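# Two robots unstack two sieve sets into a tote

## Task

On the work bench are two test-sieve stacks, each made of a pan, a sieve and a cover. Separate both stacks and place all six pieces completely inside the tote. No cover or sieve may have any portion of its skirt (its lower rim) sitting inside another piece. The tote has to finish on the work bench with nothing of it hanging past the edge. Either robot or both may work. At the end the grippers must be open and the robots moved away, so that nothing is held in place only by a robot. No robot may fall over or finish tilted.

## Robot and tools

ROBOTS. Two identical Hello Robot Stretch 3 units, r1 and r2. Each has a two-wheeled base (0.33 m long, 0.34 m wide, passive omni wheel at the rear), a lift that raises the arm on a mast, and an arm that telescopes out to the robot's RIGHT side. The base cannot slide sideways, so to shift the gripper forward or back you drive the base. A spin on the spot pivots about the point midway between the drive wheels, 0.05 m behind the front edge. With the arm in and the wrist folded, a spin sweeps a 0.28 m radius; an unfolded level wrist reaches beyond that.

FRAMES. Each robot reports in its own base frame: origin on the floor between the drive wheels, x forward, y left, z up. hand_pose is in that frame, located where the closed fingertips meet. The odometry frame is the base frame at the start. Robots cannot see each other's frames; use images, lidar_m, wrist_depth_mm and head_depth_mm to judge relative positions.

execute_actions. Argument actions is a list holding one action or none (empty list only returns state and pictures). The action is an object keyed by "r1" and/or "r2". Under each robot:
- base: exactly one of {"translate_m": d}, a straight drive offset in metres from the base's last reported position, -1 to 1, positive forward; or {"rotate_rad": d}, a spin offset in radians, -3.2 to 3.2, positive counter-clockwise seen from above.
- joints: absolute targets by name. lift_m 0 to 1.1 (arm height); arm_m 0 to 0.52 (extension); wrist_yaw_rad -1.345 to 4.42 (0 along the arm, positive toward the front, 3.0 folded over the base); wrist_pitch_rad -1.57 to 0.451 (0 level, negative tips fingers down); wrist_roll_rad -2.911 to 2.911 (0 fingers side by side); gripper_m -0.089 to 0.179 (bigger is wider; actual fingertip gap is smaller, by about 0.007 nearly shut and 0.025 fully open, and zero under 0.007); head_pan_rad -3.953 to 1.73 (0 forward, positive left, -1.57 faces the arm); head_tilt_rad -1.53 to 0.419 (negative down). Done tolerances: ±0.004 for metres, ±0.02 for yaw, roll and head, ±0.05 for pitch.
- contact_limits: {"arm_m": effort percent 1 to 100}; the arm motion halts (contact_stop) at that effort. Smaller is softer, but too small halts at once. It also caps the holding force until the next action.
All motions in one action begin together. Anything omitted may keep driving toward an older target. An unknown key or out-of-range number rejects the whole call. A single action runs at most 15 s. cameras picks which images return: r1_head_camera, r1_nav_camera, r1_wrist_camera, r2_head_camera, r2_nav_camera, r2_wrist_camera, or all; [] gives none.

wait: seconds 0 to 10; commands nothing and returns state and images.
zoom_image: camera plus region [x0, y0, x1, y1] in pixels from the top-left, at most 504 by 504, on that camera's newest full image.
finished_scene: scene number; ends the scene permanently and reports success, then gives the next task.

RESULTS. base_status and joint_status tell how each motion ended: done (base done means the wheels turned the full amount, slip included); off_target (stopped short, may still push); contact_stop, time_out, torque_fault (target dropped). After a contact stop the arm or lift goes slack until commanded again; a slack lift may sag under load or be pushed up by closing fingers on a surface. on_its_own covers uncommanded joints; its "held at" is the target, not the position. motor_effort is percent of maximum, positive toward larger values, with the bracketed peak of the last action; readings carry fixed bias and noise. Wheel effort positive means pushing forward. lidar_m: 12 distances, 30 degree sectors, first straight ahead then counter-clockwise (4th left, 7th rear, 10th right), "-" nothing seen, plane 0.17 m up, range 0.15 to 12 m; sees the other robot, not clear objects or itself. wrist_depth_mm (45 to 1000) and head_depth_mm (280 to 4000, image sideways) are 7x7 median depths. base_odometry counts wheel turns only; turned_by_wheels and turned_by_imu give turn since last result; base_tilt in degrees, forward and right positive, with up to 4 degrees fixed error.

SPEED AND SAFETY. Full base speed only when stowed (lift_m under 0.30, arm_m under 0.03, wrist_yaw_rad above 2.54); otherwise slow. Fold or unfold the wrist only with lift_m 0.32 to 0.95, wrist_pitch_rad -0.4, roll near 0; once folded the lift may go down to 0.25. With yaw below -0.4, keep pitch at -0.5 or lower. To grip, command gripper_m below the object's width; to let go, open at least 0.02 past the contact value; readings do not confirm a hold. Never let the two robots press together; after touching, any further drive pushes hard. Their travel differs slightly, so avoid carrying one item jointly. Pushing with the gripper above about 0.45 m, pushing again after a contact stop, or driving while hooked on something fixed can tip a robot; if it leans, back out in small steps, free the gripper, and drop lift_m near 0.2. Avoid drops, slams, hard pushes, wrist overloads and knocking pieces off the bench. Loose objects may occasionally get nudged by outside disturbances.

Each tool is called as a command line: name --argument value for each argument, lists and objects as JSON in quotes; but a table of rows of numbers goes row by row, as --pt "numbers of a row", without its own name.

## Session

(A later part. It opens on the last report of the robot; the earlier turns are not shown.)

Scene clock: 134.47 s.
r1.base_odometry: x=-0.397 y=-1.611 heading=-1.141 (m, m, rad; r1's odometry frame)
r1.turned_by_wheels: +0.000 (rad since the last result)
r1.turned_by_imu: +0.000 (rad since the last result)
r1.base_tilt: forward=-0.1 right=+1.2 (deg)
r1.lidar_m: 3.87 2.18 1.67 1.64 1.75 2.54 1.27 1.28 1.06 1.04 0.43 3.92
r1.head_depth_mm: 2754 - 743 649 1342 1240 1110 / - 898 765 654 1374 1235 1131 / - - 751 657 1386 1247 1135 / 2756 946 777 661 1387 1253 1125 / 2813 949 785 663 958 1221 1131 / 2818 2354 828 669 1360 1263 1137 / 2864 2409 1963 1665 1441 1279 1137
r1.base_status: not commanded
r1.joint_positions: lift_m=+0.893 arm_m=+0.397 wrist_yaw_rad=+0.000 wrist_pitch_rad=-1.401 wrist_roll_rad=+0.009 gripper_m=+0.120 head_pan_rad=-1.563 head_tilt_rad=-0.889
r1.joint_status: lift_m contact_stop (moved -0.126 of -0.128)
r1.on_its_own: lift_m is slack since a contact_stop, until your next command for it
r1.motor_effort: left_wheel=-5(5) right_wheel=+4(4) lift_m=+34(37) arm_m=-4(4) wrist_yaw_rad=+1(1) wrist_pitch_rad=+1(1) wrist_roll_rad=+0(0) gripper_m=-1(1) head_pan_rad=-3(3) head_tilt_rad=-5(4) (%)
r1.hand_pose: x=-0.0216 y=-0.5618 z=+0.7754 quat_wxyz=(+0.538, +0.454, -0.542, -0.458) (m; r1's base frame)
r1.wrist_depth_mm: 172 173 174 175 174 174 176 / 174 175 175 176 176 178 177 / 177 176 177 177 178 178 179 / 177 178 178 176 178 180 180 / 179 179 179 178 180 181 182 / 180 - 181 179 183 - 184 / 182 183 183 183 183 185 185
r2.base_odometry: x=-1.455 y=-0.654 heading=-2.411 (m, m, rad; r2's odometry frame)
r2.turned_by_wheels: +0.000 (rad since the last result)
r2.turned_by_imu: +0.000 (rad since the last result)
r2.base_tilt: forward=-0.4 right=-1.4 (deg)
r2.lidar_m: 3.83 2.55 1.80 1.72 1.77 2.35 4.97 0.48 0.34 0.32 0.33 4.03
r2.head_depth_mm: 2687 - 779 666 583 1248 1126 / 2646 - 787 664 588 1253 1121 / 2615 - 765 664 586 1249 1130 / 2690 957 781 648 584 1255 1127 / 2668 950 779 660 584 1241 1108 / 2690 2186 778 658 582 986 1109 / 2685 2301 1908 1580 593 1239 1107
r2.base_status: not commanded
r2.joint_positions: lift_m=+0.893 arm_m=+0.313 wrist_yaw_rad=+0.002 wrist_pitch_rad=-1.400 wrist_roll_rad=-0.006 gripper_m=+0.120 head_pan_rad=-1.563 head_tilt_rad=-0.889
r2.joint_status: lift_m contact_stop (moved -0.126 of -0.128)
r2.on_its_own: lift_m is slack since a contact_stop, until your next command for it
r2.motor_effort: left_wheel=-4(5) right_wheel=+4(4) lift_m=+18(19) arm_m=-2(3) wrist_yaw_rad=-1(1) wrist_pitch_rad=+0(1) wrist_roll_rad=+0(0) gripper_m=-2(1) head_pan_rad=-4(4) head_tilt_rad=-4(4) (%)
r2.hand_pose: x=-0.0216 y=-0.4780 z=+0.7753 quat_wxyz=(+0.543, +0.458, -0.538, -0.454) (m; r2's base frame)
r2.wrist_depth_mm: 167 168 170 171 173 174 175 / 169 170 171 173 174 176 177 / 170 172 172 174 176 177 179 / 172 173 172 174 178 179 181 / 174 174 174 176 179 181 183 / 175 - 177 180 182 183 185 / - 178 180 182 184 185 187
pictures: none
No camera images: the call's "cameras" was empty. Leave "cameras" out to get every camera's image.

execute_actions --actions '[{"r1":{"joints":{"lift_m":0.904}},"r2":{"joints":{"lift_m":0.904}}}]' --cameras '[]'

execute_actions --actions '[{"r1":{"joints":{"gripper_m":0.04}},"r2":{"joints":{"gripper_m":0.04}}}]' --cameras '[]'

execute_actions --actions '[{"r1":{"base":{"translate_m":-0.572},"joints":{"arm_m":0.487,"lift_m":1.06}},"r2":{"base":{"translate_m":-0.555},"joints":{"arm_m":0.25,"lift_m":1.06}}}]' --cameras '["r2_head_camera","r1_wrist_camera","r2_wrist_camera"]'

Scene clock: 138.07 s.
r1.base_odometry: x=-0.397 y=-1.611 heading=-1.141 (m, m, rad; r1's odometry frame)
r1.turned_by_wheels: +0.000 (rad since the last result)
r1.turned_by_imu: +0.000 (rad since the last result)
r1.base_tilt: forward=+0.0 right=+1.3 (deg)
r1.lidar_m: 3.86 2.18 1.68 1.64 1.74 2.54 1.27 1.28 1.06 1.04 0.43 3.93
r1.head_depth_mm: - - 744 649 1343 1242 1109 / - 901 767 655 1372 1245 1139 / - 904 748 656 1385 1247 1135 / 2806 946 775 659 1385 1255 1126 / 2793 950 779 665 957 1217 1130 / 2807 2366 829 668 1367 1266 1132 / 2864 2395 1964 1661 1435 1275 1135
r1.base_status: not commanded
r1.joint_positions: lift_m=+0.904 arm_m=+0.397 wrist_yaw_rad=+0.000 wrist_pitch_rad=-1.401 wrist_roll_rad=+0.009 gripper_m=+0.120 head_pan_rad=-1.563 head_tilt_rad=-0.889
r1.joint_status: all done
r1.motor_effort: left_wheel=-5(4) right_wheel=+4(4) lift_m=+46(44) arm_m=-4(4) wrist_yaw_rad=+1(1) wrist_pitch_rad=+0(1) wrist_roll_rad=+0(0) gripper_m=+0(1) head_pan_rad=-3(3) head_tilt_rad=-4(5) (%)
r1.hand_pose: x=-0.0216 y=-0.5619 z=+0.7857 quat_wxyz=(+0.538, +0.454, -0.543, -0.458) (m; r1's base frame)
r1.wrist_depth_mm: 181 182 182 183 183 185 183 / 183 183 184 184 186 185 186 / 184 184 185 186 186 187 188 / 187 186 187 185 188 189 190 / 188 189 188 187 190 189 191 / 190 - 191 189 192 - 193 / 191 192 192 194 193 194 195
r2.base_odometry: x=-1.455 y=-0.654 heading=-2.411 (m, m, rad; r2's odometry frame)
r2.turned_by_wheels: +0.000 (rad since the last result)
r2.turned_by_imu: +0.000 (rad since the last result)
r2.base_tilt: forward=-0.5 right=-1.6 (deg)
r2.lidar_m: 3.83 2.55 1.81 1.72 1.77 2.36 4.96 0.48 0.34 0.32 0.33 4.04
r2.head_depth_mm: 2650 - 777 667 589 1256 1119 / - - 785 664 588 1252 1117 / 2614 - 755 650 585 1255 1125 / 2708 955 764 647 584 1252 1119 / 2688 951 779 658 583 1244 1114 / 2680 2196 777 659 583 985 1113 / 2693 2319 1901 1578 591 1235 1111
r2.base_status: not commanded
r2.joint_positions: lift_m=+0.904 arm_m=+0.313 wrist_yaw_rad=+0.002 wrist_pitch_rad=-1.400 wrist_roll_rad=-0.006 gripper_m=+0.120 head_pan_rad=-1.563 head_tilt_rad=-0.889
r2.joint_status: all done
r2.motor_effort: left_wheel=-4(5) right_wheel=+4(4) lift_m=+24(25) arm_m=-2(2) wrist_yaw_rad=-1(1) wrist_pitch_rad=+0(1) wrist_roll_rad=+0(0) gripper_m=-1(1) head_pan_rad=-4(4) head_tilt_rad=-4(4) (%)
r2.hand_pose: x=-0.0216 y=-0.4780 z=+0.7857 quat_wxyz=(+0.543, +0.458, -0.538, -0.454) (m; r2's base frame)
r2.wrist_depth_mm: 175 177 179 180 181 183 185 / 177 179 180 182 183 185 187 / 179 181 182 184 185 187 190 / 181 182 182 183 187 189 191 / 183 183 184 185 189 192 193 / 185 - 187 190 192 194 195 / 186 188 190 191 193 195 197
pictures: none
No camera images: the call's "cameras" was empty. Leave "cameras" out to get every camera's image.

Scene clock: 139.37 s.
r1.base_odometry: x=-0.397 y=-1.611 heading=-1.141 (m, m, rad; r1's odometry frame)
r1.turned_by_wheels: +0.000 (rad since the last result)
r1.turned_by_imu: +0.000 (rad since the last result)
r1.base_tilt: forward=+0.0 right=+1.2 (deg)
r1.lidar_m: 3.85 2.17 1.67 1.64 1.75 2.53 1.27 1.28 1.06 1.04 0.43 3.95
r1.head_depth_mm: - - 742 650 1346 1241 1115 / - 903 765 654 1375 1242 1134 / - 904 747 656 1388 1247 1140 / 2773 941 778 662 1388 1251 1125 / 2797 948 783 664 957 1223 1127 / 2826 2348 828 670 1359 1267 1137 / 2870 2383 1949 1660 1430 1272 1136
r1.base_status: not commanded
r1.joint_positions: lift_m=+0.904 arm_m=+0.397 wrist_yaw_rad=+0.000 wrist_pitch_rad=-1.401 wrist_roll_rad=+0.009 gripper_m=+0.041 head_pan_rad=-1.563 head_tilt_rad=-0.889
r1.joint_status: all done
r1.motor_effort: left_wheel=-5(5) right_wheel=+4(4) lift_m=+45(45) arm_m=-3(3) wrist_yaw_rad=+0(1) wrist_pitch_rad=+0(0) wrist_roll_rad=+0(0) gripper_m=-14(90) head_pan_rad=-3(3) head_tilt_rad=-6(5) (%)
r1.hand_pose: x=-0.0216 y=-0.5619 z=+0.7857 quat_wxyz=(+0.538, +0.454, -0.543, -0.458) (m; r1's base frame)
r1.wrist_depth_mm: 181 181 182 183 183 183 184 / 183 184 184 184 185 185 186 / 184 185 186 186 186 186 187 / 187 186 186 185 188 189 189 / 188 188 186 188 187 191 191 / 190 190 188 187 192 192 193 / 191 192 193 193 193 194 195
r2.base_odometry: x=-1.455 y=-0.654 heading=-2.411 (m, m, rad; r2's odometry frame)
r2.turned_by_wheels: +0.000 (rad since the last result)
r2.turned_by_imu: +0.000 (rad since the last result)
r2.base_tilt: forward=-0.6 right=-1.7 (deg)
r2.lidar_m: 3.82 2.55 1.81 1.72 1.77 2.36 4.97 0.48 0.34 0.32 0.33 4.00
r2.head_depth_mm: 2656 - 775 667 590 1257 1120 / - - 785 665 587 1255 1117 / 2645 - 745 650 586 1248 1129 / 2695 954 781 649 585 1249 1125 / 2686 957 779 661 583 1240 1110 / 2692 2196 775 658 582 985 1114 / 2685 2320 1910 1585 591 1234 1110
r2.base_status: not commanded
r2.joint_positions: lift_m=+0.904 arm_m=+0.313 wrist_yaw_rad=+0.002 wrist_pitch_rad=-1.400 wrist_roll_rad=-0.006 gripper_m=+0.041 head_pan_rad=-1.563 head_tilt_rad=-0.889
r2.joint_status: all done
r2.motor_effort: left_wheel=-4(4) right_wheel=+3(4) lift_m=+24(24) arm_m=-2(2) wrist_yaw_rad=-1(1) wrist_pitch_rad=+0(0) wrist_roll_rad=+0(0) gripper_m=-18(89) head_pan_rad=-4(3) head_tilt_rad=-4(4) (%)
r2.hand_pose: x=-0.0216 y=-0.4780 z=+0.7857 quat_wxyz=(+0.543, +0.458, -0.538, -0.454) (m; r2's base frame)
r2.wrist_depth_mm: 175 176 178 180 181 184 185 / 177 178 181 182 184 186 186 / 179 181 182 182 185 187 190 / 181 181 182 184 187 189 191 / 182 184 184 185 189 191 194 / 184 185 189 189 191 194 196 / 186 189 190 192 193 196 197
pictures: none
No camera images: the call's "cameras" was empty. Leave "cameras" out to get every camera's image.

Scene clock: 146.07 s.
r1.base_odometry: x=-0.635 y=-1.091 heading=-1.141 (m, m, rad; r1's odometry frame)
r1.turned_by_wheels: +0.000 (rad since the last result)
r1.turned_by_imu: -0.001 (rad since the last result)
r1.base_tilt: forward=-0.1 right=+1.3 (deg)
r1.lidar_m: 4.42 2.20 1.72 1.69 1.79 2.60 4.31 0.73 1.02 1.00 1.06 0.83
r1.head_depth_mm: 2686 919 758 649 599 1234 1110 / 2732 870 727 653 603 1243 1134 / 2743 865 765 656 604 1246 1135 / 2758 882 712 659 1341 1256 1123 / 2805 872 705 663 1347 1255 1132 / 2796 958 752 669 1352 1261 1134 / 2839 972 794 672 1367 1272 1132
r1.base_status: done
r1.joint_positions: lift_m=+1.060 arm_m=+0.487 wrist_yaw_rad=+0.000 wrist_pitch_rad=-1.402 wrist_roll_rad=+0.009 gripper_m=+0.040 head_pan_rad=-1.563 head_tilt_rad=-0.889
r1.joint_status: all done
r1.motor_effort: left_wheel=-4(15) right_wheel=+4(6) lift_m=+46(50) arm_m=+5(6) wrist_yaw_rad=+2(1) wrist_pitch_rad=+1(2) wrist_roll_rad=+0(0) gripper_m=+0(14) head_pan_rad=-2(2) head_tilt_rad=-5(4) (%)
r1.hand_pose: x=-0.0216 y=-0.6507 z=+0.9417 quat_wxyz=(+0.538, +0.454, -0.542, -0.458) (m; r1's base frame)
r1.wrist_depth_mm: 332 260 331 296 332 335 339 / 331 265 335 335 335 341 339 / 341 271 338 338 340 342 344 / 342 278 339 342 330 346 347 / 344 281 346 345 258 351 350 / 350 284 - 305 309 355 355 / 354 270 304 312 300 359 359
r2.base_odometry: x=-1.042 y=-0.283 heading=-2.411 (m, m, rad; r2's odometry frame)
r2.turned_by_wheels: +0.000 (rad since the last result)
r2.turned_by_imu: +0.001 (rad since the last result)
r2.base_tilt: forward=-0.7 right=-1.5 (deg)
r2.lidar_m: 4.38 2.51 1.79 1.70 1.75 2.32 4.42 0.51 0.36 0.35 0.36 0.47
r2.head_depth_mm: 2738 965 789 666 601 1259 1118 / 2744 963 712 666 601 1248 1119 / - - 800 649 598 1247 1130 / 2663 860 787 647 597 1245 1125 / 2631 863 736 646 595 1244 1111 / 2722 945 735 656 593 1244 1111 / 2707 947 775 656 593 1237 1112
r2.base_status: done
r2.joint_positions: lift_m=+1.060 arm_m=+0.250 wrist_yaw_rad=+0.002 wrist_pitch_rad=-1.398 wrist_roll_rad=-0.006 gripper_m=+0.040 head_pan_rad=-1.563 head_tilt_rad=-0.889
r2.joint_status: all done
r2.motor_effort: left_wheel=-4(11) right_wheel=+3(7) lift_m=+24(26) arm_m=-3(2) wrist_yaw_rad=-1(0) wrist_pitch_rad=-1(2) wrist_roll_rad=+0(0) gripper_m=-1(17) head_pan_rad=-3(4) head_tilt_rad=-4(4) (%)
r2.hand_pose: x=-0.0216 y=-0.4157 z=+0.9417 quat_wxyz=(+0.543, +0.457, -0.539, -0.453) (m; r2's base frame)
r2.wrist_depth_mm: 326 277 290 333 283 339 345 / 330 277 328 335 283 344 348 / 333 250 248 252 254 348 351 / 334 337 339 345 349 352 353 / 339 341 342 348 348 355 357 / 341 345 - 351 354 359 364 / - - - - - - -
pictures: r1_wrist_camera, r2_head_camera (sideways: a quarter turn clockwise sets it upright), r2_wrist_camera
Images, in order (width x height): r1_wrist_camera 644x364, r2_head_camera 896x504, r2_wrist_camera 644x364.

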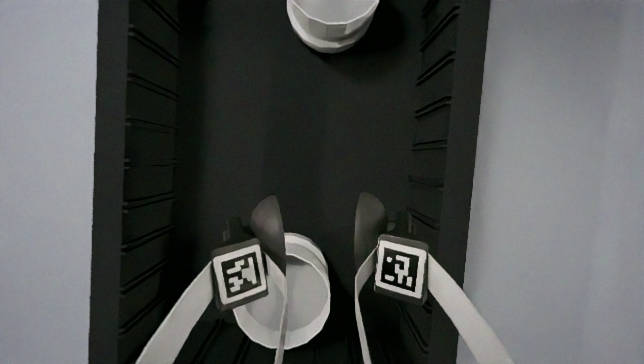

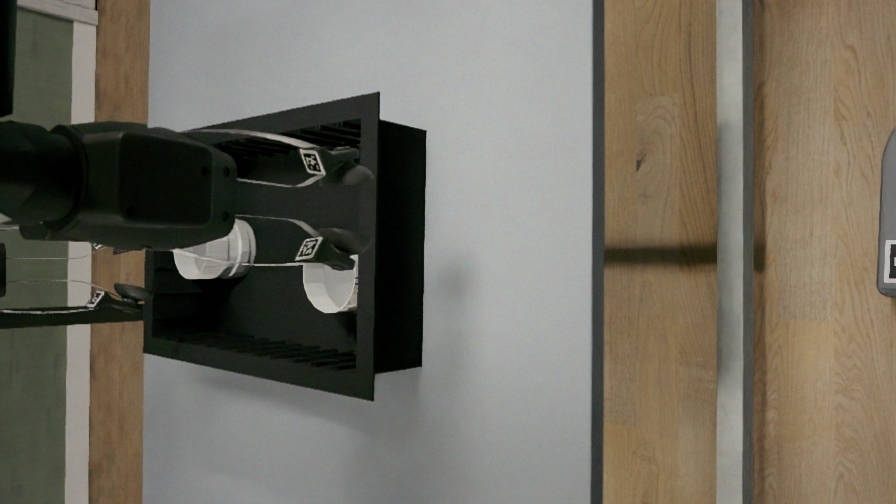

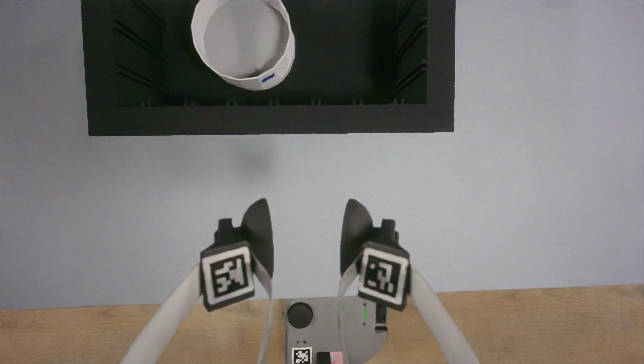

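Slipped off; retry lower.

execute_actions --actions '[{"r1":{"base":{"translate_m":0.572},"joints":{"arm_m":0.397,"lift_m":1.01,"gripper_m":0.13}},"r2":{"base":{"translate_m":0.555},"joints":{"arm_m":0.313,"lift_m":1.01,"gripper_m":0.13}}}]' --cameras '["r1_wrist_camera","r2_wrist_camera"]'

Scene clock: 155.10 s.
r1.base_odometry: x=-0.397 y=-1.611 heading=-1.141 (m, m, rad; r1's odometry frame)
r1.turned_by_wheels: +0.000 (rad since the last result)
r1.turned_by_imu: -0.001 (rad since the last result)
r1.base_tilt: forward=+0.0 right=+1.1 (deg)
r1.lidar_m: 3.86 2.17 1.67 1.64 1.75 2.53 1.27 1.28 1.06 1.04 0.43 3.95
r1.head_depth_mm: 2765 917 759 650 1350 1242 1109 / 2730 927 749 652 1372 1239 1134 / 2750 909 770 657 1381 1241 1138 / 2827 918 775 661 1384 1249 1125 / 2808 953 782 664 961 1216 1133 / 2843 2358 828 670 1357 1262 1139 / 2827 2398 1964 1667 1436 1262 1138
r1.base_status: done
r1.joint_positions: lift_m=+1.010 arm_m=+0.397 wrist_yaw_rad=+0.000 wrist_pitch_rad=-1.402 wrist_roll_rad=+0.009 gripper_m=+0.130 head_pan_rad=-1.563 head_tilt_rad=-0.889
r1.joint_status: all done
r1.motor_effort: left_wheel=-4(5) right_wheel=+3(9) lift_m=+24(33) arm_m=-4(1) wrist_yaw_rad=+1(0) wrist_pitch_rad=+1(1) wrist_roll_rad=+0(0) gripper_m=+0(77) head_pan_rad=-2(4) head_tilt_rad=-5(6) (%)
r1.hand_pose: x=-0.0216 y=-0.5617 z=+0.8924 quat_wxyz=(+0.538, +0.454, -0.542, -0.458) (m; r1's base frame)
r1.wrist_depth_mm: - 287 288 286 289 289 289 / - 288 290 292 292 290 294 / - 291 290 292 293 294 295 / - 293 295 294 294 297 300 / - 295 297 296 300 298 303 / - - 299 303 301 - 302 / - 303 302 304 305 306 309
r2.base_odometry: x=-1.455 y=-0.653 heading=-2.411 (m, m, rad; r2's odometry frame)
r2.turned_by_wheels: +0.000 (rad since the last result)
r2.turned_by_imu: +0.000 (rad since the last result)
r2.base_tilt: forward=-0.6 right=-1.7 (deg)
r2.lidar_m: 3.83 2.55 1.81 1.72 1.77 2.36 4.97 0.48 0.34 0.32 0.33 4.01
r2.head_depth_mm: 2746 966 787 667 589 1258 1121 / 2760 957 787 665 587 1246 1119 / - - 784 662 586 1251 1125 / 2683 954 783 660 584 1247 1124 / 2685 949 781 660 584 1237 1109 / 2687 2182 777 659 583 984 1113 / 2701 2325 1896 1576 594 1231 1110
r2.base_status: done
r2.joint_positions: lift_m=+1.010 arm_m=+0.313 wrist_yaw_rad=+0.002 wrist_pitch_rad=-1.399 wrist_roll_rad=-0.006 gripper_m=+0.130 head_pan_rad=-1.563 head_tilt_rad=-0.889
r2.joint_status: all done
r2.motor_effort: left_wheel=-4(5) right_wheel=+3(10) lift_m=+12(21) arm_m=+4(5) wrist_yaw_rad=-1(1) wrist_pitch_rad=-1(1) wrist_roll_rad=+0(0) gripper_m=+0(81) head_pan_rad=-4(4) head_tilt_rad=-4(3) (%)
r2.hand_pose: x=-0.0216 y=-0.4777 z=+0.8925 quat_wxyz=(+0.543, +0.457, -0.539, -0.454) (m; r2's base frame)
r2.wrist_depth_mm: 279 281 281 285 288 290 293 / 283 282 285 289 291 293 297 / 286 287 288 291 292 297 300 / 288 288 291 295 296 300 303 / - 291 294 296 301 303 306 / - - 297 299 302 308 311 / - 298 303 304 307 311 312
pictures: r1_wrist_camera, r2_wrist_camera
Images, in order (width x height): r1_wrist_camera 644x364, r2_wrist_camera 644x364.

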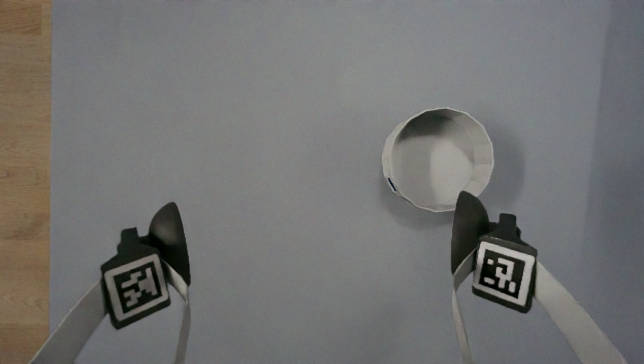

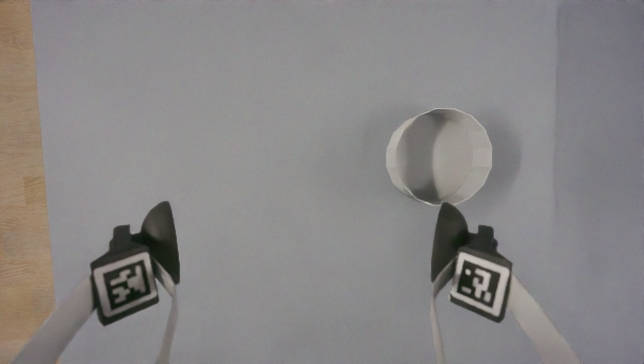

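execute_actions --actions '[{"r1":{"base":{"translate_m":-0.098},"joints":{"arm_m":0.438,"lift_m":0.95}},"r2":{"base":{"translate_m":-0.11},"joints":{"arm_m":0.358,"lift_m":0.95}}}]' --cameras '[]'

execute_actions --actions '[{"r1":{"joints":{"lift_m":0.898}},"r2":{"joints":{"lift_m":0.898}}}]' --cameras '["r1_wrist_camera","r2_wrist_camera"]'

execute_actions --actions '[{"r1":{"joints":{"gripper_m":0.03}},"r2":{"joints":{"gripper_m":0.03}}}]' --cameras '[]'

execute_actions --actions '[{"r1":{"joints":{"lift_m":0.95}},"r2":{"joints":{"lift_m":0.95}}}]' --cameras '["r1_wrist_camera","r2_wrist_camera","r2_head_camera"]'

Scene clock: 160.90 s.
r1.base_odometry: x=-0.438 y=-1.521 heading=-1.141 (m, m, rad; r1's odometry frame)
r1.turned_by_wheels: +0.000 (rad since the last result)
r1.turned_by_imu: -0.001 (rad since the last result)
r1.base_tilt: forward=+0.0 right=+1.3 (deg)
r1.lidar_m: 3.95 2.16 1.68 1.65 1.75 2.55 1.18 1.17 1.05 1.03 0.47 4.06
r1.head_depth_mm: - 891 760 649 1341 1244 1114 / 2737 927 764 651 1348 1242 1133 / - 891 756 656 1359 1254 1136 / 2797 917 759 660 1369 1252 1121 / 2822 948 782 665 1404 1261 1126 / 2807 961 787 669 940 1221 1134 / 2851 2404 813 672 1362 1274 1141
r1.base_status: done
r1.joint_positions: lift_m=+0.950 arm_m=+0.438 wrist_yaw_rad=+0.000 wrist_pitch_rad=-1.401 wrist_roll_rad=+0.009 gripper_m=+0.130 head_pan_rad=-1.563 head_tilt_rad=-0.889
r1.joint_status: all done
r1.motor_effort: left_wheel=-4(10) right_wheel=+3(5) lift_m=+24(24) arm_m=+5(3) wrist_yaw_rad=+0(0) wrist_pitch_rad=+1(1) wrist_roll_rad=+0(0) gripper_m=+0(1) head_pan_rad=-3(2) head_tilt_rad=-6(5) (%)
r1.hand_pose: x=-0.0216 y=-0.6019 z=+0.8325 quat_wxyz=(+0.538, +0.454, -0.542, -0.458) (m; r1's base frame)
r1.wrist_depth_mm: 227 227 228 228 229 230 229 / 229 230 231 232 230 232 232 / 232 231 231 232 232 234 235 / 233 234 233 232 235 236 237 / 235 234 236 235 238 239 238 / 236 - 238 237 240 - 241 / 239 239 241 240 241 244 245
r2.base_odometry: x=-1.373 y=-0.580 heading=-2.411 (m, m, rad; r2's odometry frame)
r2.turned_by_wheels: +0.000 (rad since the last result)
r2.turned_by_imu: +0.001 (rad since the last result)
r2.base_tilt: forward=-0.5 right=-1.5 (deg)
r2.lidar_m: 3.94 2.55 1.81 1.72 1.77 2.35 4.85 0.49 0.34 0.33 0.34 4.13
r2.head_depth_mm: - 964 788 668 588 1252 1124 / - 946 786 663 587 1251 1119 / - - 784 664 585 1250 1124 / 2690 956 781 662 583 1245 1121 / 2720 948 779 659 582 1247 1111 / 2653 947 776 657 582 1241 1108 / 2698 1010 775 656 580 879 1108
r2.base_status: done
r2.joint_positions: lift_m=+0.950 arm_m=+0.358 wrist_yaw_rad=+0.002 wrist_pitch_rad=-1.399 wrist_roll_rad=-0.006 gripper_m=+0.130 head_pan_rad=-1.563 head_tilt_rad=-0.889
r2.joint_status: all done
r2.motor_effort: left_wheel=-3(11) right_wheel=+4(6) lift_m=+12(12) arm_m=+4(5) wrist_yaw_rad=-1(1) wrist_pitch_rad=+0(0) wrist_roll_rad=+0(0) gripper_m=+0(1) head_pan_rad=-4(4) head_tilt_rad=-4(4) (%)
r2.hand_pose: x=-0.0216 y=-0.5226 z=+0.8325 quat_wxyz=(+0.543, +0.457, -0.539, -0.454) (m; r2's base frame)
r2.wrist_depth_mm: 221 222 224 225 228 230 233 / 221 224 226 228 231 233 235 / 226 227 229 231 233 234 238 / 228 230 230 231 236 238 240 / 229 231 232 232 238 240 242 / 232 - 236 238 240 243 246 / 233 236 238 240 243 244 248
pictures: none
No camera images: the call's "cameras" was empty. Leave "cameras" out to get every camera's image.

Scene clock: 162.20 s.
r1.base_odometry: x=-0.438 y=-1.521 heading=-1.141 (m, m, rad; r1's odometry frame)
r1.turned_by_wheels: +0.000 (rad since the last result)
r1.turned_by_imu: +0.000 (rad since the last result)
r1.base_tilt: forward=-0.3 right=+1.3 (deg)
r1.lidar_m: 3.97 2.16 1.68 1.65 1.75 2.55 1.18 1.18 1.06 1.03 0.47 4.04
r1.head_depth_mm: - - 742 636 1346 1239 1112 / - 923 765 652 1347 1245 1129 / - 919 759 655 1360 1244 1137 / 2799 946 760 662 1370 1257 1126 / 2794 948 781 664 1398 1255 1128 / 2848 955 788 668 941 1228 1132 / 2850 2415 812 671 1360 1272 1142
r1.base_status: not commanded
r1.joint_positions: lift_m=+0.898 arm_m=+0.438 wrist_yaw_rad=+0.000 wrist_pitch_rad=-1.401 wrist_roll_rad=+0.009 gripper_m=+0.130 head_pan_rad=-1.563 head_tilt_rad=-0.889
r1.joint_status: all done
r1.motor_effort: left_wheel=-4(4) right_wheel=+3(3) lift_m=+24(20) arm_m=+5(5) wrist_yaw_rad=+0(1) wrist_pitch_rad=+1(1) wrist_roll_rad=+0(0) gripper_m=+0(0) head_pan_rad=-2(3) head_tilt_rad=-4(5) (%)
r1.hand_pose: x=-0.0216 y=-0.6019 z=+0.7805 quat_wxyz=(+0.538, +0.454, -0.542, -0.458) (m; r1's base frame)
r1.wrist_depth_mm: 176 176 178 177 178 178 179 / 178 178 179 180 179 181 180 / 179 179 181 180 181 182 182 / 180 182 182 180 183 183 183 / 183 183 182 182 184 185 186 / 184 - 183 184 186 - 187 / 186 187 187 179 188 188 189
r2.base_odometry: x=-1.373 y=-0.580 heading=-2.411 (m, m, rad; r2's odometry frame)
r2.turned_by_wheels: +0.000 (rad since the last result)
r2.turned_by_imu: +0.000 (rad since the last result)
r2.base_tilt: forward=-0.5 right=-1.5 (deg)
r2.lidar_m: 3.93 2.55 1.80 1.72 1.76 2.35 4.86 0.49 0.35 0.33 0.34 4.13
r2.head_depth_mm: 2649 - 759 666 588 1257 1120 / - 904 785 664 589 1255 1118 / - - 765 663 585 1254 1123 / 2668 968 763 660 585 1247 1124 / 2659 951 777 658 584 1246 1110 / 2700 945 775 658 581 1242 1109 / 2694 1010 775 657 580 877 1106
r2.base_status: not commanded
r2.joint_positions: lift_m=+0.898 arm_m=+0.358 wrist_yaw_rad=+0.002 wrist_pitch_rad=-1.399 wrist_roll_rad=-0.006 gripper_m=+0.130 head_pan_rad=-1.563 head_tilt_rad=-0.889
r2.joint_status: all done
r2.motor_effort: left_wheel=-4(3) right_wheel=+4(4) lift_m=+12(12) arm_m=+3(3) wrist_yaw_rad=-1(1) wrist_pitch_rad=+0(0) wrist_roll_rad=+0(0) gripper_m=-1(0) head_pan_rad=-4(4) head_tilt_rad=-4(4) (%)
r2.hand_pose: x=-0.0216 y=-0.5227 z=+0.7805 quat_wxyz=(+0.543, +0.457, -0.539, -0.454) (m; r2's base frame)
r2.wrist_depth_mm: 170 172 173 176 177 178 180 / 173 173 176 177 179 180 182 / 174 175 177 178 180 182 183 / 176 177 178 178 182 184 186 / 178 178 179 180 183 185 187 / 179 - 181 182 186 188 189 / 181 183 184 186 187 190 192
pictures: r1_wrist_camera, r2_wrist_camera
Images, in order (width x height): r1_wrist_camera 644x364, r2_wrist_camera 644x364.

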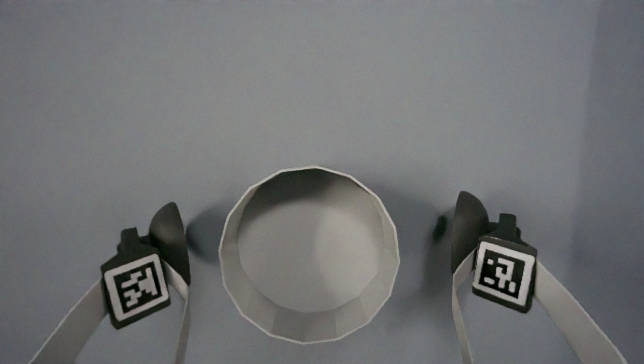

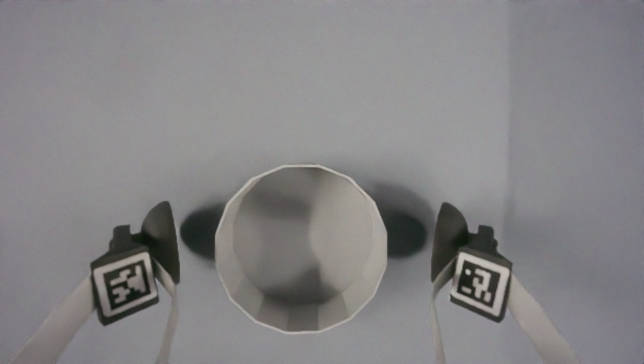

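Scene clock: 163.70 s.
r1.base_odometry: x=-0.438 y=-1.521 heading=-1.141 (m, m, rad; r1's odometry frame)
r1.turned_by_wheels: +0.000 (rad since the last result)
r1.turned_by_imu: +0.000 (rad since the last result)
r1.base_tilt: forward=+0.0 right=+1.2 (deg)
r1.lidar_m: 3.95 2.16 1.68 1.65 1.75 2.54 1.17 1.18 1.06 1.03 0.47 4.04
r1.head_depth_mm: - - 742 637 1338 1229 1112 / - 922 766 652 1359 1241 1131 / - 916 751 657 1363 1249 1132 / 2792 947 762 659 1364 1253 1127 / 2830 947 782 665 1401 1256 1128 / 2820 958 790 668 941 1226 1134 / 2822 2373 812 672 1368 1268 1140
r1.base_status: not commanded
r1.joint_positions: lift_m=+0.898 arm_m=+0.438 wrist_yaw_rad=+0.000 wrist_pitch_rad=-1.400 wrist_roll_rad=+0.009 gripper_m=+0.031 head_pan_rad=-1.563 head_tilt_rad=-0.889
r1.joint_status: all done
r1.motor_effort: left_wheel=-4(4) right_wheel=+3(3) lift_m=+23(23) arm_m=+5(5) wrist_yaw_rad=+0(1) wrist_pitch_rad=+0(1) wrist_roll_rad=+0(0) gripper_m=-18(95) head_pan_rad=-2(2) head_tilt_rad=-4(5) (%)
r1.hand_pose: x=-0.0216 y=-0.6022 z=+0.7805 quat_wxyz=(+0.538, +0.454, -0.543, -0.458) (m; r1's base frame)
r1.wrist_depth_mm: 176 176 177 178 179 178 178 / 177 178 179 178 180 180 181 / 179 180 180 181 182 182 183 / 181 181 181 180 183 183 184 / 182 182 180 181 182 185 186 / 184 184 181 182 182 187 188 / 186 186 187 180 187 188 189
r2.base_odometry: x=-1.373 y=-0.580 heading=-2.411 (m, m, rad; r2's odometry frame)
r2.turned_by_wheels: +0.000 (rad since the last result)
r2.turned_by_imu: +0.000 (rad since the last result)
r2.base_tilt: forward=-0.5 right=-1.4 (deg)
r2.lidar_m: 3.93 2.54 1.81 1.72 1.77 2.35 4.87 0.49 0.35 0.33 0.34 4.17
r2.head_depth_mm: 2617 - 760 665 587 1254 1120 / - 903 785 663 587 1252 1116 / - - 764 657 586 1249 1125 / 2683 973 763 660 585 1244 1125 / 2685 950 779 660 582 1243 1114 / 2724 950 775 657 581 1237 1114 / 2675 1009 772 655 582 878 1111
r2.base_status: not commanded
r2.joint_positions: lift_m=+0.898 arm_m=+0.358 wrist_yaw_rad=+0.002 wrist_pitch_rad=-1.399 wrist_roll_rad=-0.006 gripper_m=+0.031 head_pan_rad=-1.563 head_tilt_rad=-0.889
r2.joint_status: all done
r2.motor_effort: left_wheel=-4(3) right_wheel=+3(4) lift_m=+12(12) arm_m=+3(3) wrist_yaw_rad=-1(1) wrist_pitch_rad=+0(0) wrist_roll_rad=+0(0) gripper_m=-23(96) head_pan_rad=-4(4) head_tilt_rad=-3(4) (%)
r2.hand_pose: x=-0.0216 y=-0.5227 z=+0.7805 quat_wxyz=(+0.543, +0.457, -0.539, -0.454) (m; r2's base frame)
r2.wrist_depth_mm: 170 172 173 175 177 178 180 / 172 173 175 177 178 180 182 / 173 175 176 179 180 181 183 / 175 177 178 176 182 183 186 / 177 179 176 178 181 186 188 / 179 180 178 180 174 188 190 / 181 183 185 186 187 190 192
pictures: none
No camera images: the call's "cameras" was empty. Leave "cameras" out to get every camera's image.

Scene clock: 165.00 s.
r1.base_odometry: x=-0.438 y=-1.521 heading=-1.141 (m, m, rad; r1's odometry frame)
r1.turned_by_wheels: +0.000 (rad since the last result)
r1.turned_by_imu: +0.000 (rad since the last result)
r1.base_tilt: forward=-0.2 right=+1.1 (deg)
r1.lidar_m: 3.96 2.16 1.69 1.65 1.75 2.54 1.17 1.18 1.05 1.03 0.47 4.04
r1.head_depth_mm: - 896 759 647 1344 1235 1110 / 2738 925 765 652 1352 1242 1132 / - 896 728 657 1368 1244 1135 / 2801 915 741 661 1357 1255 1129 / 2842 948 782 664 1404 1254 1133 / 2839 958 786 669 939 1219 1131 / 2832 2404 810 673 1353 1264 1143
r1.base_status: not commanded
r1.joint_positions: lift_m=+0.950 arm_m=+0.438 wrist_yaw_rad=+0.000 wrist_pitch_rad=-1.400 wrist_roll_rad=+0.009 gripper_m=+0.031 head_pan_rad=-1.563 head_tilt_rad=-0.889
r1.joint_status: all done
r1.motor_effort: left_wheel=-4(4) right_wheel=+3(3) lift_m=+46(49) arm_m=+5(5) wrist_yaw_rad=+0(0) wrist_pitch_rad=+0(0) wrist_roll_rad=+0(0) gripper_m=-18(18) head_pan_rad=-3(2) head_tilt_rad=-5(5) (%)
r1.hand_pose: x=-0.0216 y=-0.6022 z=+0.8317 quat_wxyz=(+0.538, +0.454, -0.543, -0.458) (m; r1's base frame)
r1.wrist_depth_mm: 225 227 227 226 228 230 229 / 228 228 228 230 230 230 232 / 231 230 230 231 233 233 234 / 232 232 234 180 235 236 234 / 233 235 179 181 181 237 238 / 235 235 180 182 183 239 239 / 239 240 239 180 241 242 245
r2.base_odometry: x=-1.373 y=-0.580 heading=-2.411 (m, m, rad; r2's odometry frame)
r2.turned_by_wheels: +0.000 (rad since the last result)
r2.turned_by_imu: +0.000 (rad since the last result)
r2.base_tilt: forward=-0.5 right=-1.6 (deg)
r2.lidar_m: 3.92 2.55 1.81 1.72 1.77 2.35 4.85 0.49 0.34 0.33 0.34 4.12
r2.head_depth_mm: - 965 789 665 589 1253 1122 / - 945 786 663 589 1251 1122 / - - 785 664 585 1248 1121 / 2664 954 778 661 583 1250 1126 / 2666 948 777 658 584 1247 1110 / 2678 946 778 659 580 1245 1113 / 2699 1012 776 656 582 876 1107
r2.base_status: not commanded
r2.joint_positions: lift_m=+0.950 arm_m=+0.358 wrist_yaw_rad=+0.002 wrist_pitch_rad=-1.399 wrist_roll_rad=-0.006 gripper_m=+0.037 head_pan_rad=-1.563 head_tilt_rad=-0.889
r2.joint_status: all done
r2.on_its_own: gripper_m is held at +0.036, not at your +0.030, by its stall guard, which is not easing now
r2.motor_effort: left_wheel=-3(4) right_wheel=+4(4) lift_m=+25(26) arm_m=+4(3) wrist_yaw_rad=-1(1) wrist_pitch_rad=+0(0) wrist_roll_rad=+0(0) gripper_m=-21(24) head_pan_rad=-4(4) head_tilt_rad=-3(4) (%)
r2.hand_pose: x=-0.0216 y=-0.5226 z=+0.8317 quat_wxyz=(+0.543, +0.457, -0.539, -0.454) (m; r2's base frame)
r2.wrist_depth_mm: 221 222 223 225 226 231 232 / 222 222 226 228 230 232 234 / 224 225 227 230 231 235 237 / 226 227 229 177 235 237 239 / 228 230 177 179 208 239 241 / 231 232 178 180 175 242 244 / 233 235 236 239 242 244 246
pictures: r1_wrist_camera, r2_head_camera (sideways: a quarter turn clockwise sets it upright), r2_wrist_camera
Images, in order (width x height): r1_wrist_camera 644x364, r2_head_camera 896x504, r2_wrist_camera 644x364.

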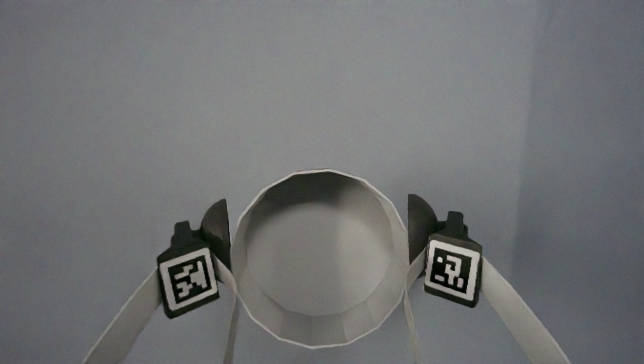

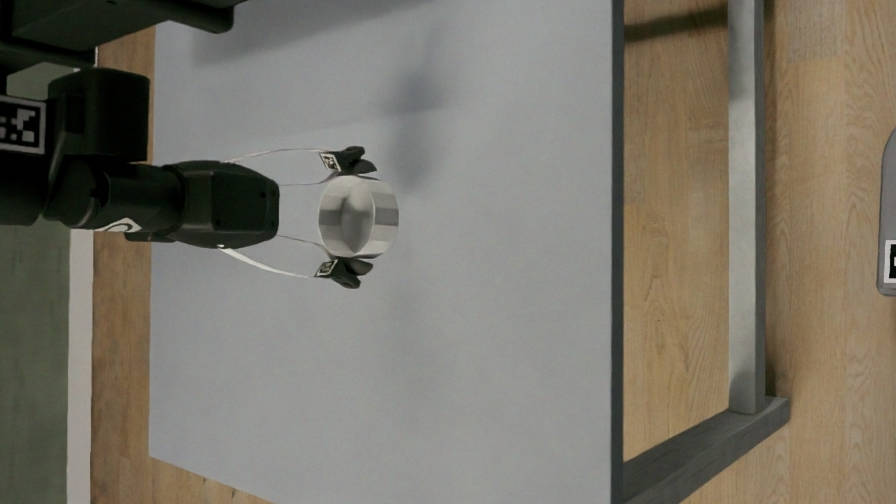

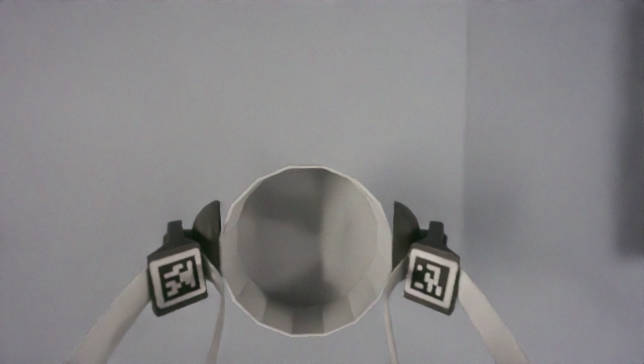

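execute_actions --actions '[{"r1":{"base":{"translate_m":-0.465},"joints":{"arm_m":0.5,"lift_m":1.04}},"r2":{"base":{"translate_m":-0.435},"joints":{"arm_m":0.25,"lift_m":1.04}}}]' --cameras '[]'

execute_actions --actions '[{"r1":{"joints":{"lift_m":0.904}}}]' --cameras '[]'

execute_actions --actions '[{"r1":{"joints":{"gripper_m":0.11}}}]' --cameras '[]'

execute_actions --actions '[{"r1":{"joints":{"lift_m":1.02}}}]' --cameras '["r1_wrist_camera"]'

execute_actions --actions '[{"r1":{"joints":{"arm_m":0.15}},"r2":{"joints":{"arm_m":0.47}}}]' --cameras '["r1_head_camera","r2_wrist_camera"]'

Scene clock: 176.17 s.
r1.base_odometry: x=-0.631 y=-1.099 heading=-1.141 (m, m, rad; r1's odometry frame)
r1.turned_by_wheels: +0.000 (rad since the last result)
r1.turned_by_imu: -0.001 (rad since the last result)
r1.base_tilt: forward=-0.2 right=+1.2 (deg)
r1.lidar_m: 4.42 2.21 1.72 1.68 1.79 2.59 4.31 0.74 1.02 1.00 1.06 0.82
r1.head_depth_mm: 2717 916 759 648 598 1239 1109 / 2716 873 712 654 600 1240 1131 / 2699 850 768 658 606 1250 1137 / 2702 866 711 660 1343 1256 1124 / 2776 868 706 666 1346 1261 1125 / 2790 962 771 668 1358 1268 1136 / 2821 969 794 671 1359 1272 1134
r1.base_status: done
r1.joint_positions: lift_m=+1.040 arm_m=+0.500 wrist_yaw_rad=+0.000 wrist_pitch_rad=-1.400 wrist_roll_rad=+0.009 gripper_m=+0.031 head_pan_rad=-1.563 head_tilt_rad=-0.889
r1.joint_status: all done
r1.motor_effort: left_wheel=-4(9) right_wheel=+3(4) lift_m=+47(47) arm_m=+5(6) wrist_yaw_rad=+1(1) wrist_pitch_rad=+0(0) wrist_roll_rad=+0(0) gripper_m=-18(18) head_pan_rad=-3(2) head_tilt_rad=-5(6) (%)
r1.hand_pose: x=-0.0216 y=-0.6642 z=+0.9217 quat_wxyz=(+0.538, +0.454, -0.543, -0.458) (m; r1's base frame)
r1.wrist_depth_mm: 312 240 311 276 311 256 322 / 318 245 315 318 317 251 321 / 320 249 319 319 320 247 324 / 323 255 321 179 320 327 326 / 324 247 180 181 182 328 332 / 327 238 181 183 183 331 335 / 332 296 311 180 302 336 339
r2.base_odometry: x=-1.049 y=-0.290 heading=-2.411 (m, m, rad; r2's odometry frame)
r2.turned_by_wheels: +0.000 (rad since the last result)
r2.turned_by_imu: +0.001 (rad since the last result)
r2.base_tilt: forward=-0.7 right=-1.4 (deg)
r2.lidar_m: 4.37 2.52 1.79 1.70 1.74 2.33 4.41 0.51 0.36 0.35 0.36 0.47
r2.head_depth_mm: 2775 969 788 668 600 1257 1121 / 2785 966 707 665 599 1253 1120 / - - 761 644 598 1245 1132 / 2710 814 755 647 596 1248 1123 / 2649 869 754 647 595 1244 1111 / 2705 947 757 658 594 1242 1114 / 2706 943 775 656 592 1243 1105
r2.base_status: done
r2.joint_positions: lift_m=+1.040 arm_m=+0.250 wrist_yaw_rad=+0.002 wrist_pitch_rad=-1.399 wrist_roll_rad=-0.006 gripper_m=+0.037 head_pan_rad=-1.563 head_tilt_rad=-0.889
r2.joint_status: all done
r2.on_its_own: gripper_m is held at +0.036, not at your +0.030, by its stall guard, which is not easing now
r2.motor_effort: left_wheel=-5(11) right_wheel=+4(4) lift_m=+24(25) arm_m=-3(4) wrist_yaw_rad=-1(1) wrist_pitch_rad=+0(0) wrist_roll_rad=+0(0) gripper_m=-20(19) head_pan_rad=-4(4) head_tilt_rad=-4(4) (%)
r2.hand_pose: x=-0.0216 y=-0.4153 z=+0.9217 quat_wxyz=(+0.543, +0.457, -0.538, -0.454) (m; r2's base frame)
r2.wrist_depth_mm: 304 259 271 312 312 321 323 / 308 258 310 316 305 324 326 / 312 227 228 232 324 325 330 / 315 317 319 176 328 332 333 / 317 322 177 179 253 334 337 / 322 324 178 180 170 337 341 / - - - 162 - - -
pictures: none
No camera images: the call's "cameras" was empty. Leave "cameras" out to get every camera's image.

Scene clock: 178.23 s.
r1.base_odometry: x=-0.631 y=-1.099 heading=-1.141 (m, m, rad; r1's odometry frame)
r1.turned_by_wheels: +0.000 (rad since the last result)
r1.turned_by_imu: +0.000 (rad since the last result)
r1.base_tilt: forward=+0.1 right=+1.3 (deg)
r1.lidar_m: 4.41 2.20 1.72 1.68 1.79 2.60 4.34 0.73 1.02 1.00 1.06 0.82
r1.head_depth_mm: - - 760 649 598 1237 1107 / 2678 864 712 651 602 1241 1135 / - 862 710 658 607 1248 1138 / 2741 889 702 660 1337 1253 1127 / 2821 869 705 665 1352 1256 1133 / 2813 961 770 669 1356 1271 1136 / 2847 965 793 675 1365 1274 1139
r1.base_status: not commanded
r1.joint_positions: lift_m=+0.904 arm_m=+0.500 wrist_yaw_rad=+0.000 wrist_pitch_rad=-1.400 wrist_roll_rad=+0.009 gripper_m=+0.031 head_pan_rad=-1.563 head_tilt_rad=-0.889
r1.joint_status: all done
r1.motor_effort: left_wheel=-4(4) right_wheel=+3(4) lift_m=+24(33) arm_m=+5(5) wrist_yaw_rad=+2(1) wrist_pitch_rad=+0(0) wrist_roll_rad=+0(0) gripper_m=-18(18) head_pan_rad=-1(2) head_tilt_rad=-5(5) (%)
r1.hand_pose: x=-0.0216 y=-0.6642 z=+0.7864 quat_wxyz=(+0.538, +0.454, -0.543, -0.458) (m; r1's base frame)
r1.wrist_depth_mm: 172 180 181 181 182 181 134 / 177 181 182 181 183 183 131 / 179 183 183 184 185 184 131 / 181 184 185 180 187 186 129 / 183 188 180 181 182 185 127 / 184 187 181 183 183 163 125 / 187 189 190 168 192 191 121
r2.base_odometry: x=-1.049 y=-0.290 heading=-2.411 (m, m, rad; r2's odometry frame)
r2.turned_by_wheels: +0.000 (rad since the last result)
r2.turned_by_imu: +0.000 (rad since the last result)
r2.base_tilt: forward=-0.6 right=-1.7 (deg)
r2.lidar_m: 4.37 2.53 1.79 1.70 1.75 2.33 4.43 0.51 0.36 0.35 0.36 0.47
r2.head_depth_mm: 2793 965 788 666 601 1251 1120 / 2802 963 707 665 599 1252 1118 / - - 762 645 599 1252 1125 / 625 835 750 646 595 1246 1121 / 2645 866 753 647 596 1243 1113 / 2714 947 757 658 593 1239 1110 / 2669 945 774 658 592 1239 1114
r2.base_status: not commanded
r2.joint_positions: lift_m=+1.040 arm_m=+0.250 wrist_yaw_rad=+0.002 wrist_pitch_rad=-1.399 wrist_roll_rad=-0.006 gripper_m=+0.037 head_pan_rad=-1.563 head_tilt_rad=-0.889
r2.joint_status: not commanded
r2.on_its_own: gripper_m is held at +0.036, not at your +0.030, by its stall guard, which is not easing now
r2.motor_effort: left_wheel=-4(4) right_wheel=+4(4) lift_m=+24(25) arm_m=-2(2) wrist_yaw_rad=-1(1) wrist_pitch_rad=+0(0) wrist_roll_rad=+0(0) gripper_m=-21(20) head_pan_rad=-4(5) head_tilt_rad=-3(4) (%)
r2.hand_pose: x=-0.0216 y=-0.4153 z=+0.9217 quat_wxyz=(+0.543, +0.457, -0.538, -0.454) (m; r2's base frame)
r2.wrist_depth_mm: 306 260 270 312 311 322 324 / 309 258 309 314 302 322 329 / 313 228 230 232 322 328 329 / 315 318 321 177 327 330 333 / 317 319 177 178 253 332 334 / 322 324 179 180 171 335 340 / - - - 163 - - -
pictures: none
No camera images: the call's "cameras" was empty. Leave "cameras" out to get every camera's image.

Scene clock: 179.53 s.
r1.base_odometry: x=-0.631 y=-1.099 heading=-1.141 (m, m, rad; r1's odometry frame)
r1.turned_by_wheels: +0.000 (rad since the last result)
r1.turned_by_imu: +0.000 (rad since the last result)
r1.base_tilt: forward=-0.1 right=+1.5 (deg)
r1.lidar_m: 4.43 2.20 1.72 1.69 1.80 2.60 4.33 0.74 1.02 1.00 1.06 0.82
r1.head_depth_mm: - - 761 647 598 1235 1112 / 2636 865 710 654 601 1242 1131 / - 862 710 657 605 1250 1136 / 2702 885 695 659 1341 1252 1121 / 2750 868 704 664 1350 1260 1128 / 2817 961 773 669 1354 1264 1135 / 2852 970 795 672 1359 1274 1140
r1.base_status: not commanded
r1.joint_positions: lift_m=+0.904 arm_m=+0.500 wrist_yaw_rad=+0.000 wrist_pitch_rad=-1.402 wrist_roll_rad=+0.009 gripper_m=+0.110 head_pan_rad=-1.563 head_tilt_rad=-0.889
r1.joint_status: all done
r1.motor_effort: left_wheel=-4(4) right_wheel=+4(4) lift_m=+24(24) arm_m=+5(5) wrist_yaw_rad=+0(0) wrist_pitch_rad=+1(1) wrist_roll_rad=+0(0) gripper_m=+0(79) head_pan_rad=-3(2) head_tilt_rad=-5(4) (%)
r1.hand_pose: x=-0.0216 y=-0.6639 z=+0.7864 quat_wxyz=(+0.538, +0.454, -0.542, -0.458) (m; r1's base frame)
r1.wrist_depth_mm: 172 180 180 180 181 181 134 / 176 182 181 183 183 183 132 / 178 183 184 184 184 185 131 / 180 185 185 184 187 186 129 / 182 186 185 185 186 175 127 / 184 - 187 188 190 164 126 / 184 189 189 169 192 183 118
r2.base_odometry: x=-1.049 y=-0.290 heading=-2.411 (m, m, rad; r2's odometry frame)
r2.turned_by_wheels: +0.000 (rad since the last result)
r2.turned_by_imu: +0.000 (rad since the last result)
r2.base_tilt: forward=-0.6 right=-1.4 (deg)
r2.lidar_m: 4.38 2.51 1.79 1.70 1.75 2.32 4.44 0.51 0.36 0.35 0.36 0.47
r2.head_depth_mm: 2802 965 789 666 600 1257 1124 / 2784 961 709 664 599 1256 1121 / - - 760 645 598 1246 1125 / 627 833 748 645 597 1249 1119 / 2686 868 753 647 596 1245 1111 / 2706 946 754 655 594 1240 1108 / 2729 953 775 655 592 1236 1110
r2.base_status: not commanded
r2.joint_positions: lift_m=+1.040 arm_m=+0.250 wrist_yaw_rad=+0.002 wrist_pitch_rad=-1.399 wrist_roll_rad=-0.006 gripper_m=+0.037 head_pan_rad=-1.563 head_tilt_rad=-0.889
r2.joint_status: not commanded
r2.on_its_own: gripper_m is held at +0.036, not at your +0.030, by its stall guard, which is not easing now
r2.motor_effort: left_wheel=-4(4) right_wheel=+3(3) lift_m=+25(25) arm_m=-2(3) wrist_yaw_rad=-1(1) wrist_pitch_rad=+0(0) wrist_roll_rad=+0(0) gripper_m=-19(20) head_pan_rad=-5(5) head_tilt_rad=-4(4) (%)
r2.hand_pose: x=-0.0216 y=-0.4153 z=+0.9217 quat_wxyz=(+0.543, +0.457, -0.538, -0.454) (m; r2's base frame)
r2.wrist_depth_mm: 306 259 270 311 312 320 323 / 308 257 311 314 303 323 325 / 312 228 230 230 324 325 328 / 317 318 320 177 326 330 333 / 319 323 177 179 255 333 336 / 322 325 178 180 172 338 343 / - - - 162 - - -
pictures: none
No camera images: the call's "cameras" was empty. Leave "cameras" out to get every camera's image.

Scene clock: 181.43 s.
r1.base_odometry: x=-0.631 y=-1.099 heading=-1.141 (m, m, rad; r1's odometry frame)
r1.turned_by_wheels: +0.000 (rad since the last result)
r1.turned_by_imu: +0.000 (rad since the last result)
r1.base_tilt: forward=+0.1 right=+1.4 (deg)
r1.lidar_m: 4.41 2.20 1.72 1.68 1.79 2.60 4.32 0.74 1.02 1.00 1.06 0.82
r1.head_depth_mm: 2700 917 760 648 599 1239 1110 / 2702 873 710 653 602 1241 1134 / 2709 863 759 657 605 1249 1133 / 2738 882 711 660 1342 1255 1124 / 2800 866 706 664 1351 1264 1131 / 2804 963 769 669 1356 1268 1132 / 2846 970 792 673 1365 1269 1138
r1.base_status: not commanded
r1.joint_positions: lift_m=+1.020 arm_m=+0.500 wrist_yaw_rad=+0.000 wrist_pitch_rad=-1.402 wrist_roll_rad=+0.009 gripper_m=+0.110 head_pan_rad=-1.563 head_tilt_rad=-0.889
r1.joint_status: all done
r1.motor_effort: left_wheel=-4(4) right_wheel=+3(3) lift_m=+45(47) arm_m=+5(5) wrist_yaw_rad=+0(0) wrist_pitch_rad=+1(1) wrist_roll_rad=+0(0) gripper_m=+0(0) head_pan_rad=-3(3) head_tilt_rad=-5(5) (%)
r1.hand_pose: x=-0.0216 y=-0.6639 z=+0.9017 quat_wxyz=(+0.538, +0.454, -0.542, -0.458) (m; r1's base frame)
r1.wrist_depth_mm: 293 240 296 270 296 219 300 / 296 244 297 294 297 232 304 / 300 249 298 299 302 229 306 / 302 254 303 301 304 229 308 / 305 240 304 302 308 310 308 / 309 - 307 282 306 310 313 / 310 293 305 270 308 312 316
r2.base_odometry: x=-1.049 y=-0.290 heading=-2.411 (m, m, rad; r2's odometry frame)
r2.turned_by_wheels: +0.000 (rad since the last result)
r2.turned_by_imu: +0.000 (rad since the last result)
r2.base_tilt: forward=-0.4 right=-1.4 (deg)
r2.lidar_m: 4.37 2.51 1.78 1.70 1.75 2.33 4.41 0.51 0.36 0.35 0.36 0.47
r2.head_depth_mm: 2777 967 788 666 600 1250 1120 / 2779 961 708 665 598 1247 1119 / - - 760 644 599 1253 1127 / 1674 850 747 646 596 1254 1127 / 2669 866 756 647 594 1246 1109 / 2694 948 756 656 591 1241 1109 / 2693 943 773 657 591 1240 1106
r2.base_status: not commanded
r2.joint_positions: lift_m=+1.040 arm_m=+0.250 wrist_yaw_rad=+0.002 wrist_pitch_rad=-1.399 wrist_roll_rad=-0.006 gripper_m=+0.037 head_pan_rad=-1.563 head_tilt_rad=-0.889
r2.joint_status: not commanded
r2.on_its_own: gripper_m is held at +0.036, not at your +0.030, by its stall guard, which is not easing now
r2.motor_effort: left_wheel=-4(5) right_wheel=+3(3) lift_m=+25(25) arm_m=-2(3) wrist_yaw_rad=-1(1) wrist_pitch_rad=+0(0) wrist_roll_rad=+0(0) gripper_m=-20(21) head_pan_rad=-5(5) head_tilt_rad=-4(4) (%)
r2.hand_pose: x=-0.0216 y=-0.4153 z=+0.9217 quat_wxyz=(+0.543, +0.457, -0.538, -0.454) (m; r2's base frame)
r2.wrist_depth_mm: 304 259 271 312 312 320 324 / 309 259 312 314 304 323 326 / 311 227 230 231 325 327 330 / 314 319 320 177 325 330 334 / 318 320 177 178 254 334 338 / 322 323 178 180 171 336 342 / - - - 162 - - -
pictures: r1_wrist_camera
Images, in order (width x height): r1_wrist_camera 644x364.

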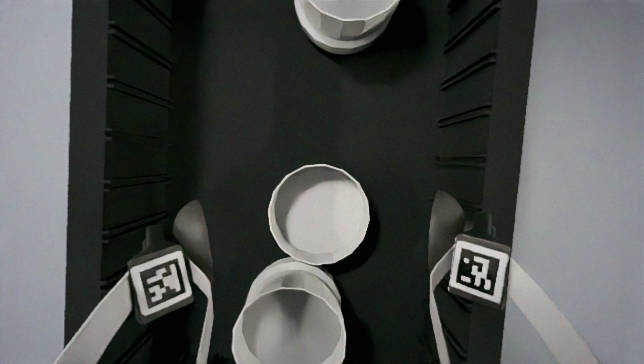

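Scene clock: 185.23 s.
r1.base_odometry: x=-0.631 y=-1.099 heading=-1.141 (m, m, rad; r1's odometry frame)
r1.turned_by_wheels: +0.000 (rad since the last result)
r1.turned_by_imu: +0.000 (rad since the last result)
r1.base_tilt: forward=-0.1 right=+1.3 (deg)
r1.lidar_m: 4.43 2.20 1.72 1.69 1.79 2.60 4.33 0.74 1.02 1.00 1.06 0.82
r1.head_depth_mm: - - 760 649 598 1229 1115 / - - 727 664 602 1243 1131 / - - - 650 605 1253 1137 / 2731 887 715 662 1350 1255 1121 / 2774 871 705 665 1352 1264 1128 / 2813 960 770 667 1353 1263 1128 / 2840 965 794 672 1354 1271 1140
r1.base_status: not commanded
r1.joint_positions: lift_m=+1.020 arm_m=+0.150 wrist_yaw_rad=+0.000 wrist_pitch_rad=-1.402 wrist_roll_rad=+0.009 gripper_m=+0.110 head_pan_rad=-1.563 head_tilt_rad=-0.889
r1.joint_status: all done
r1.motor_effort: left_wheel=-4(4) right_wheel=+3(3) lift_m=+45(46) arm_m=-4(6) wrist_yaw_rad=-1(1) wrist_pitch_rad=+1(1) wrist_roll_rad=+0(0) gripper_m=+0(0) head_pan_rad=-2(3) head_tilt_rad=-5(5) (%)
r1.hand_pose: x=-0.0216 y=-0.3147 z=+0.9017 quat_wxyz=(+0.538, +0.454, -0.542, -0.458) (m; r1's base frame)
r1.wrist_depth_mm: 296 295 299 297 298 300 301 / 297 301 297 300 300 303 302 / 303 302 302 303 305 304 305 / - 305 303 306 304 308 306 / - - - - - - - / - - - - - - - / - - - - - - -
r2.base_odometry: x=-1.049 y=-0.290 heading=-2.411 (m, m, rad; r2's odometry frame)
r2.turned_by_wheels: +0.000 (rad since the last result)
r2.turned_by_imu: +0.000 (rad since the last result)
r2.base_tilt: forward=-0.7 right=-1.7 (deg)
r2.lidar_m: 4.38 2.52 1.79 1.70 1.75 2.32 4.43 0.51 0.36 0.35 0.36 0.47
r2.head_depth_mm: 2735 968 789 667 600 1248 1123 / 2712 935 706 664 599 1247 1121 / 2694 850 781 649 598 1251 1120 / 2731 851 740 648 597 1242 1124 / 2658 872 754 645 593 1244 1115 / 2674 946 755 658 594 1236 1110 / 2706 943 772 655 591 1241 1106
r2.base_status: not commanded
r2.joint_positions: lift_m=+1.040 arm_m=+0.470 wrist_yaw_rad=+0.002 wrist_pitch_rad=-1.399 wrist_roll_rad=-0.006 gripper_m=+0.037 head_pan_rad=-1.563 head_tilt_rad=-0.889
r2.joint_status: all done
r2.on_its_own: gripper_m is held at +0.036, not at your +0.030, by its stall guard, which is not easing now
r2.motor_effort: left_wheel=-4(4) right_wheel=+4(4) lift_m=+25(25) arm_m=+3(5) wrist_yaw_rad=-1(1) wrist_pitch_rad=+0(0) wrist_roll_rad=+0(0) gripper_m=-20(20) head_pan_rad=-4(5) head_tilt_rad=-3(4) (%)
r2.hand_pose: x=-0.0216 y=-0.6345 z=+0.9217 quat_wxyz=(+0.543, +0.457, -0.539, -0.454) (m; r2's base frame)
r2.wrist_depth_mm: 304 271 307 312 295 321 321 / 308 271 310 316 295 322 325 / 313 268 315 317 298 326 330 / 314 266 318 177 301 331 333 / 317 247 177 178 210 334 337 / 319 233 178 179 174 340 341 / 326 285 285 295 290 342 345
pictures: r1_head_camera (sideways: a quarter turn clockwise sets it upright), r2_wrist_camera
Images, in order (width x height): r1_head_camera 896x504, r2_wrist_camera 644x364.

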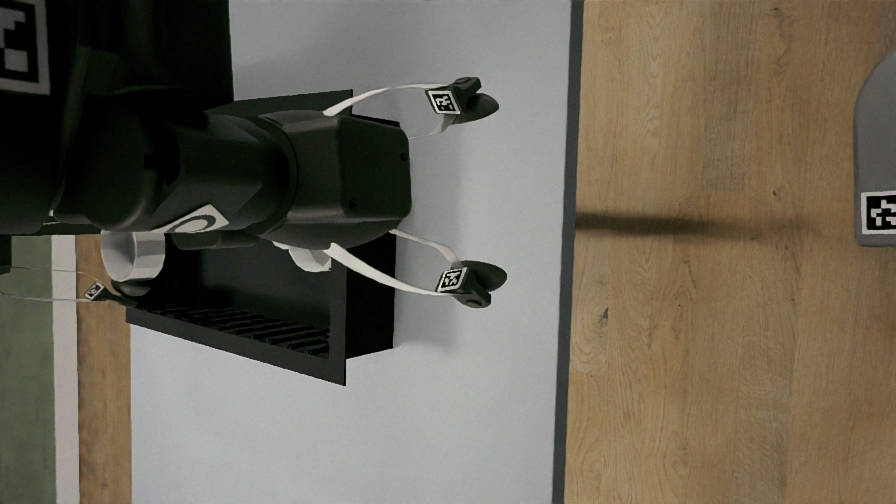

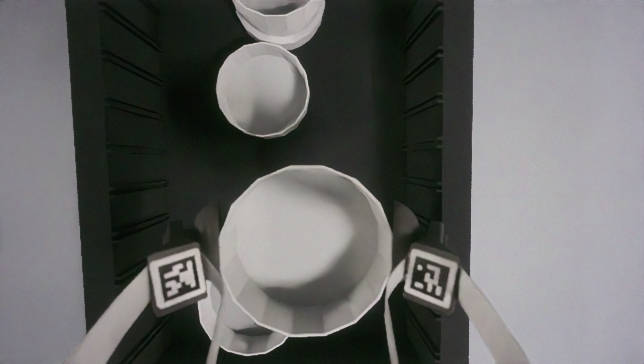

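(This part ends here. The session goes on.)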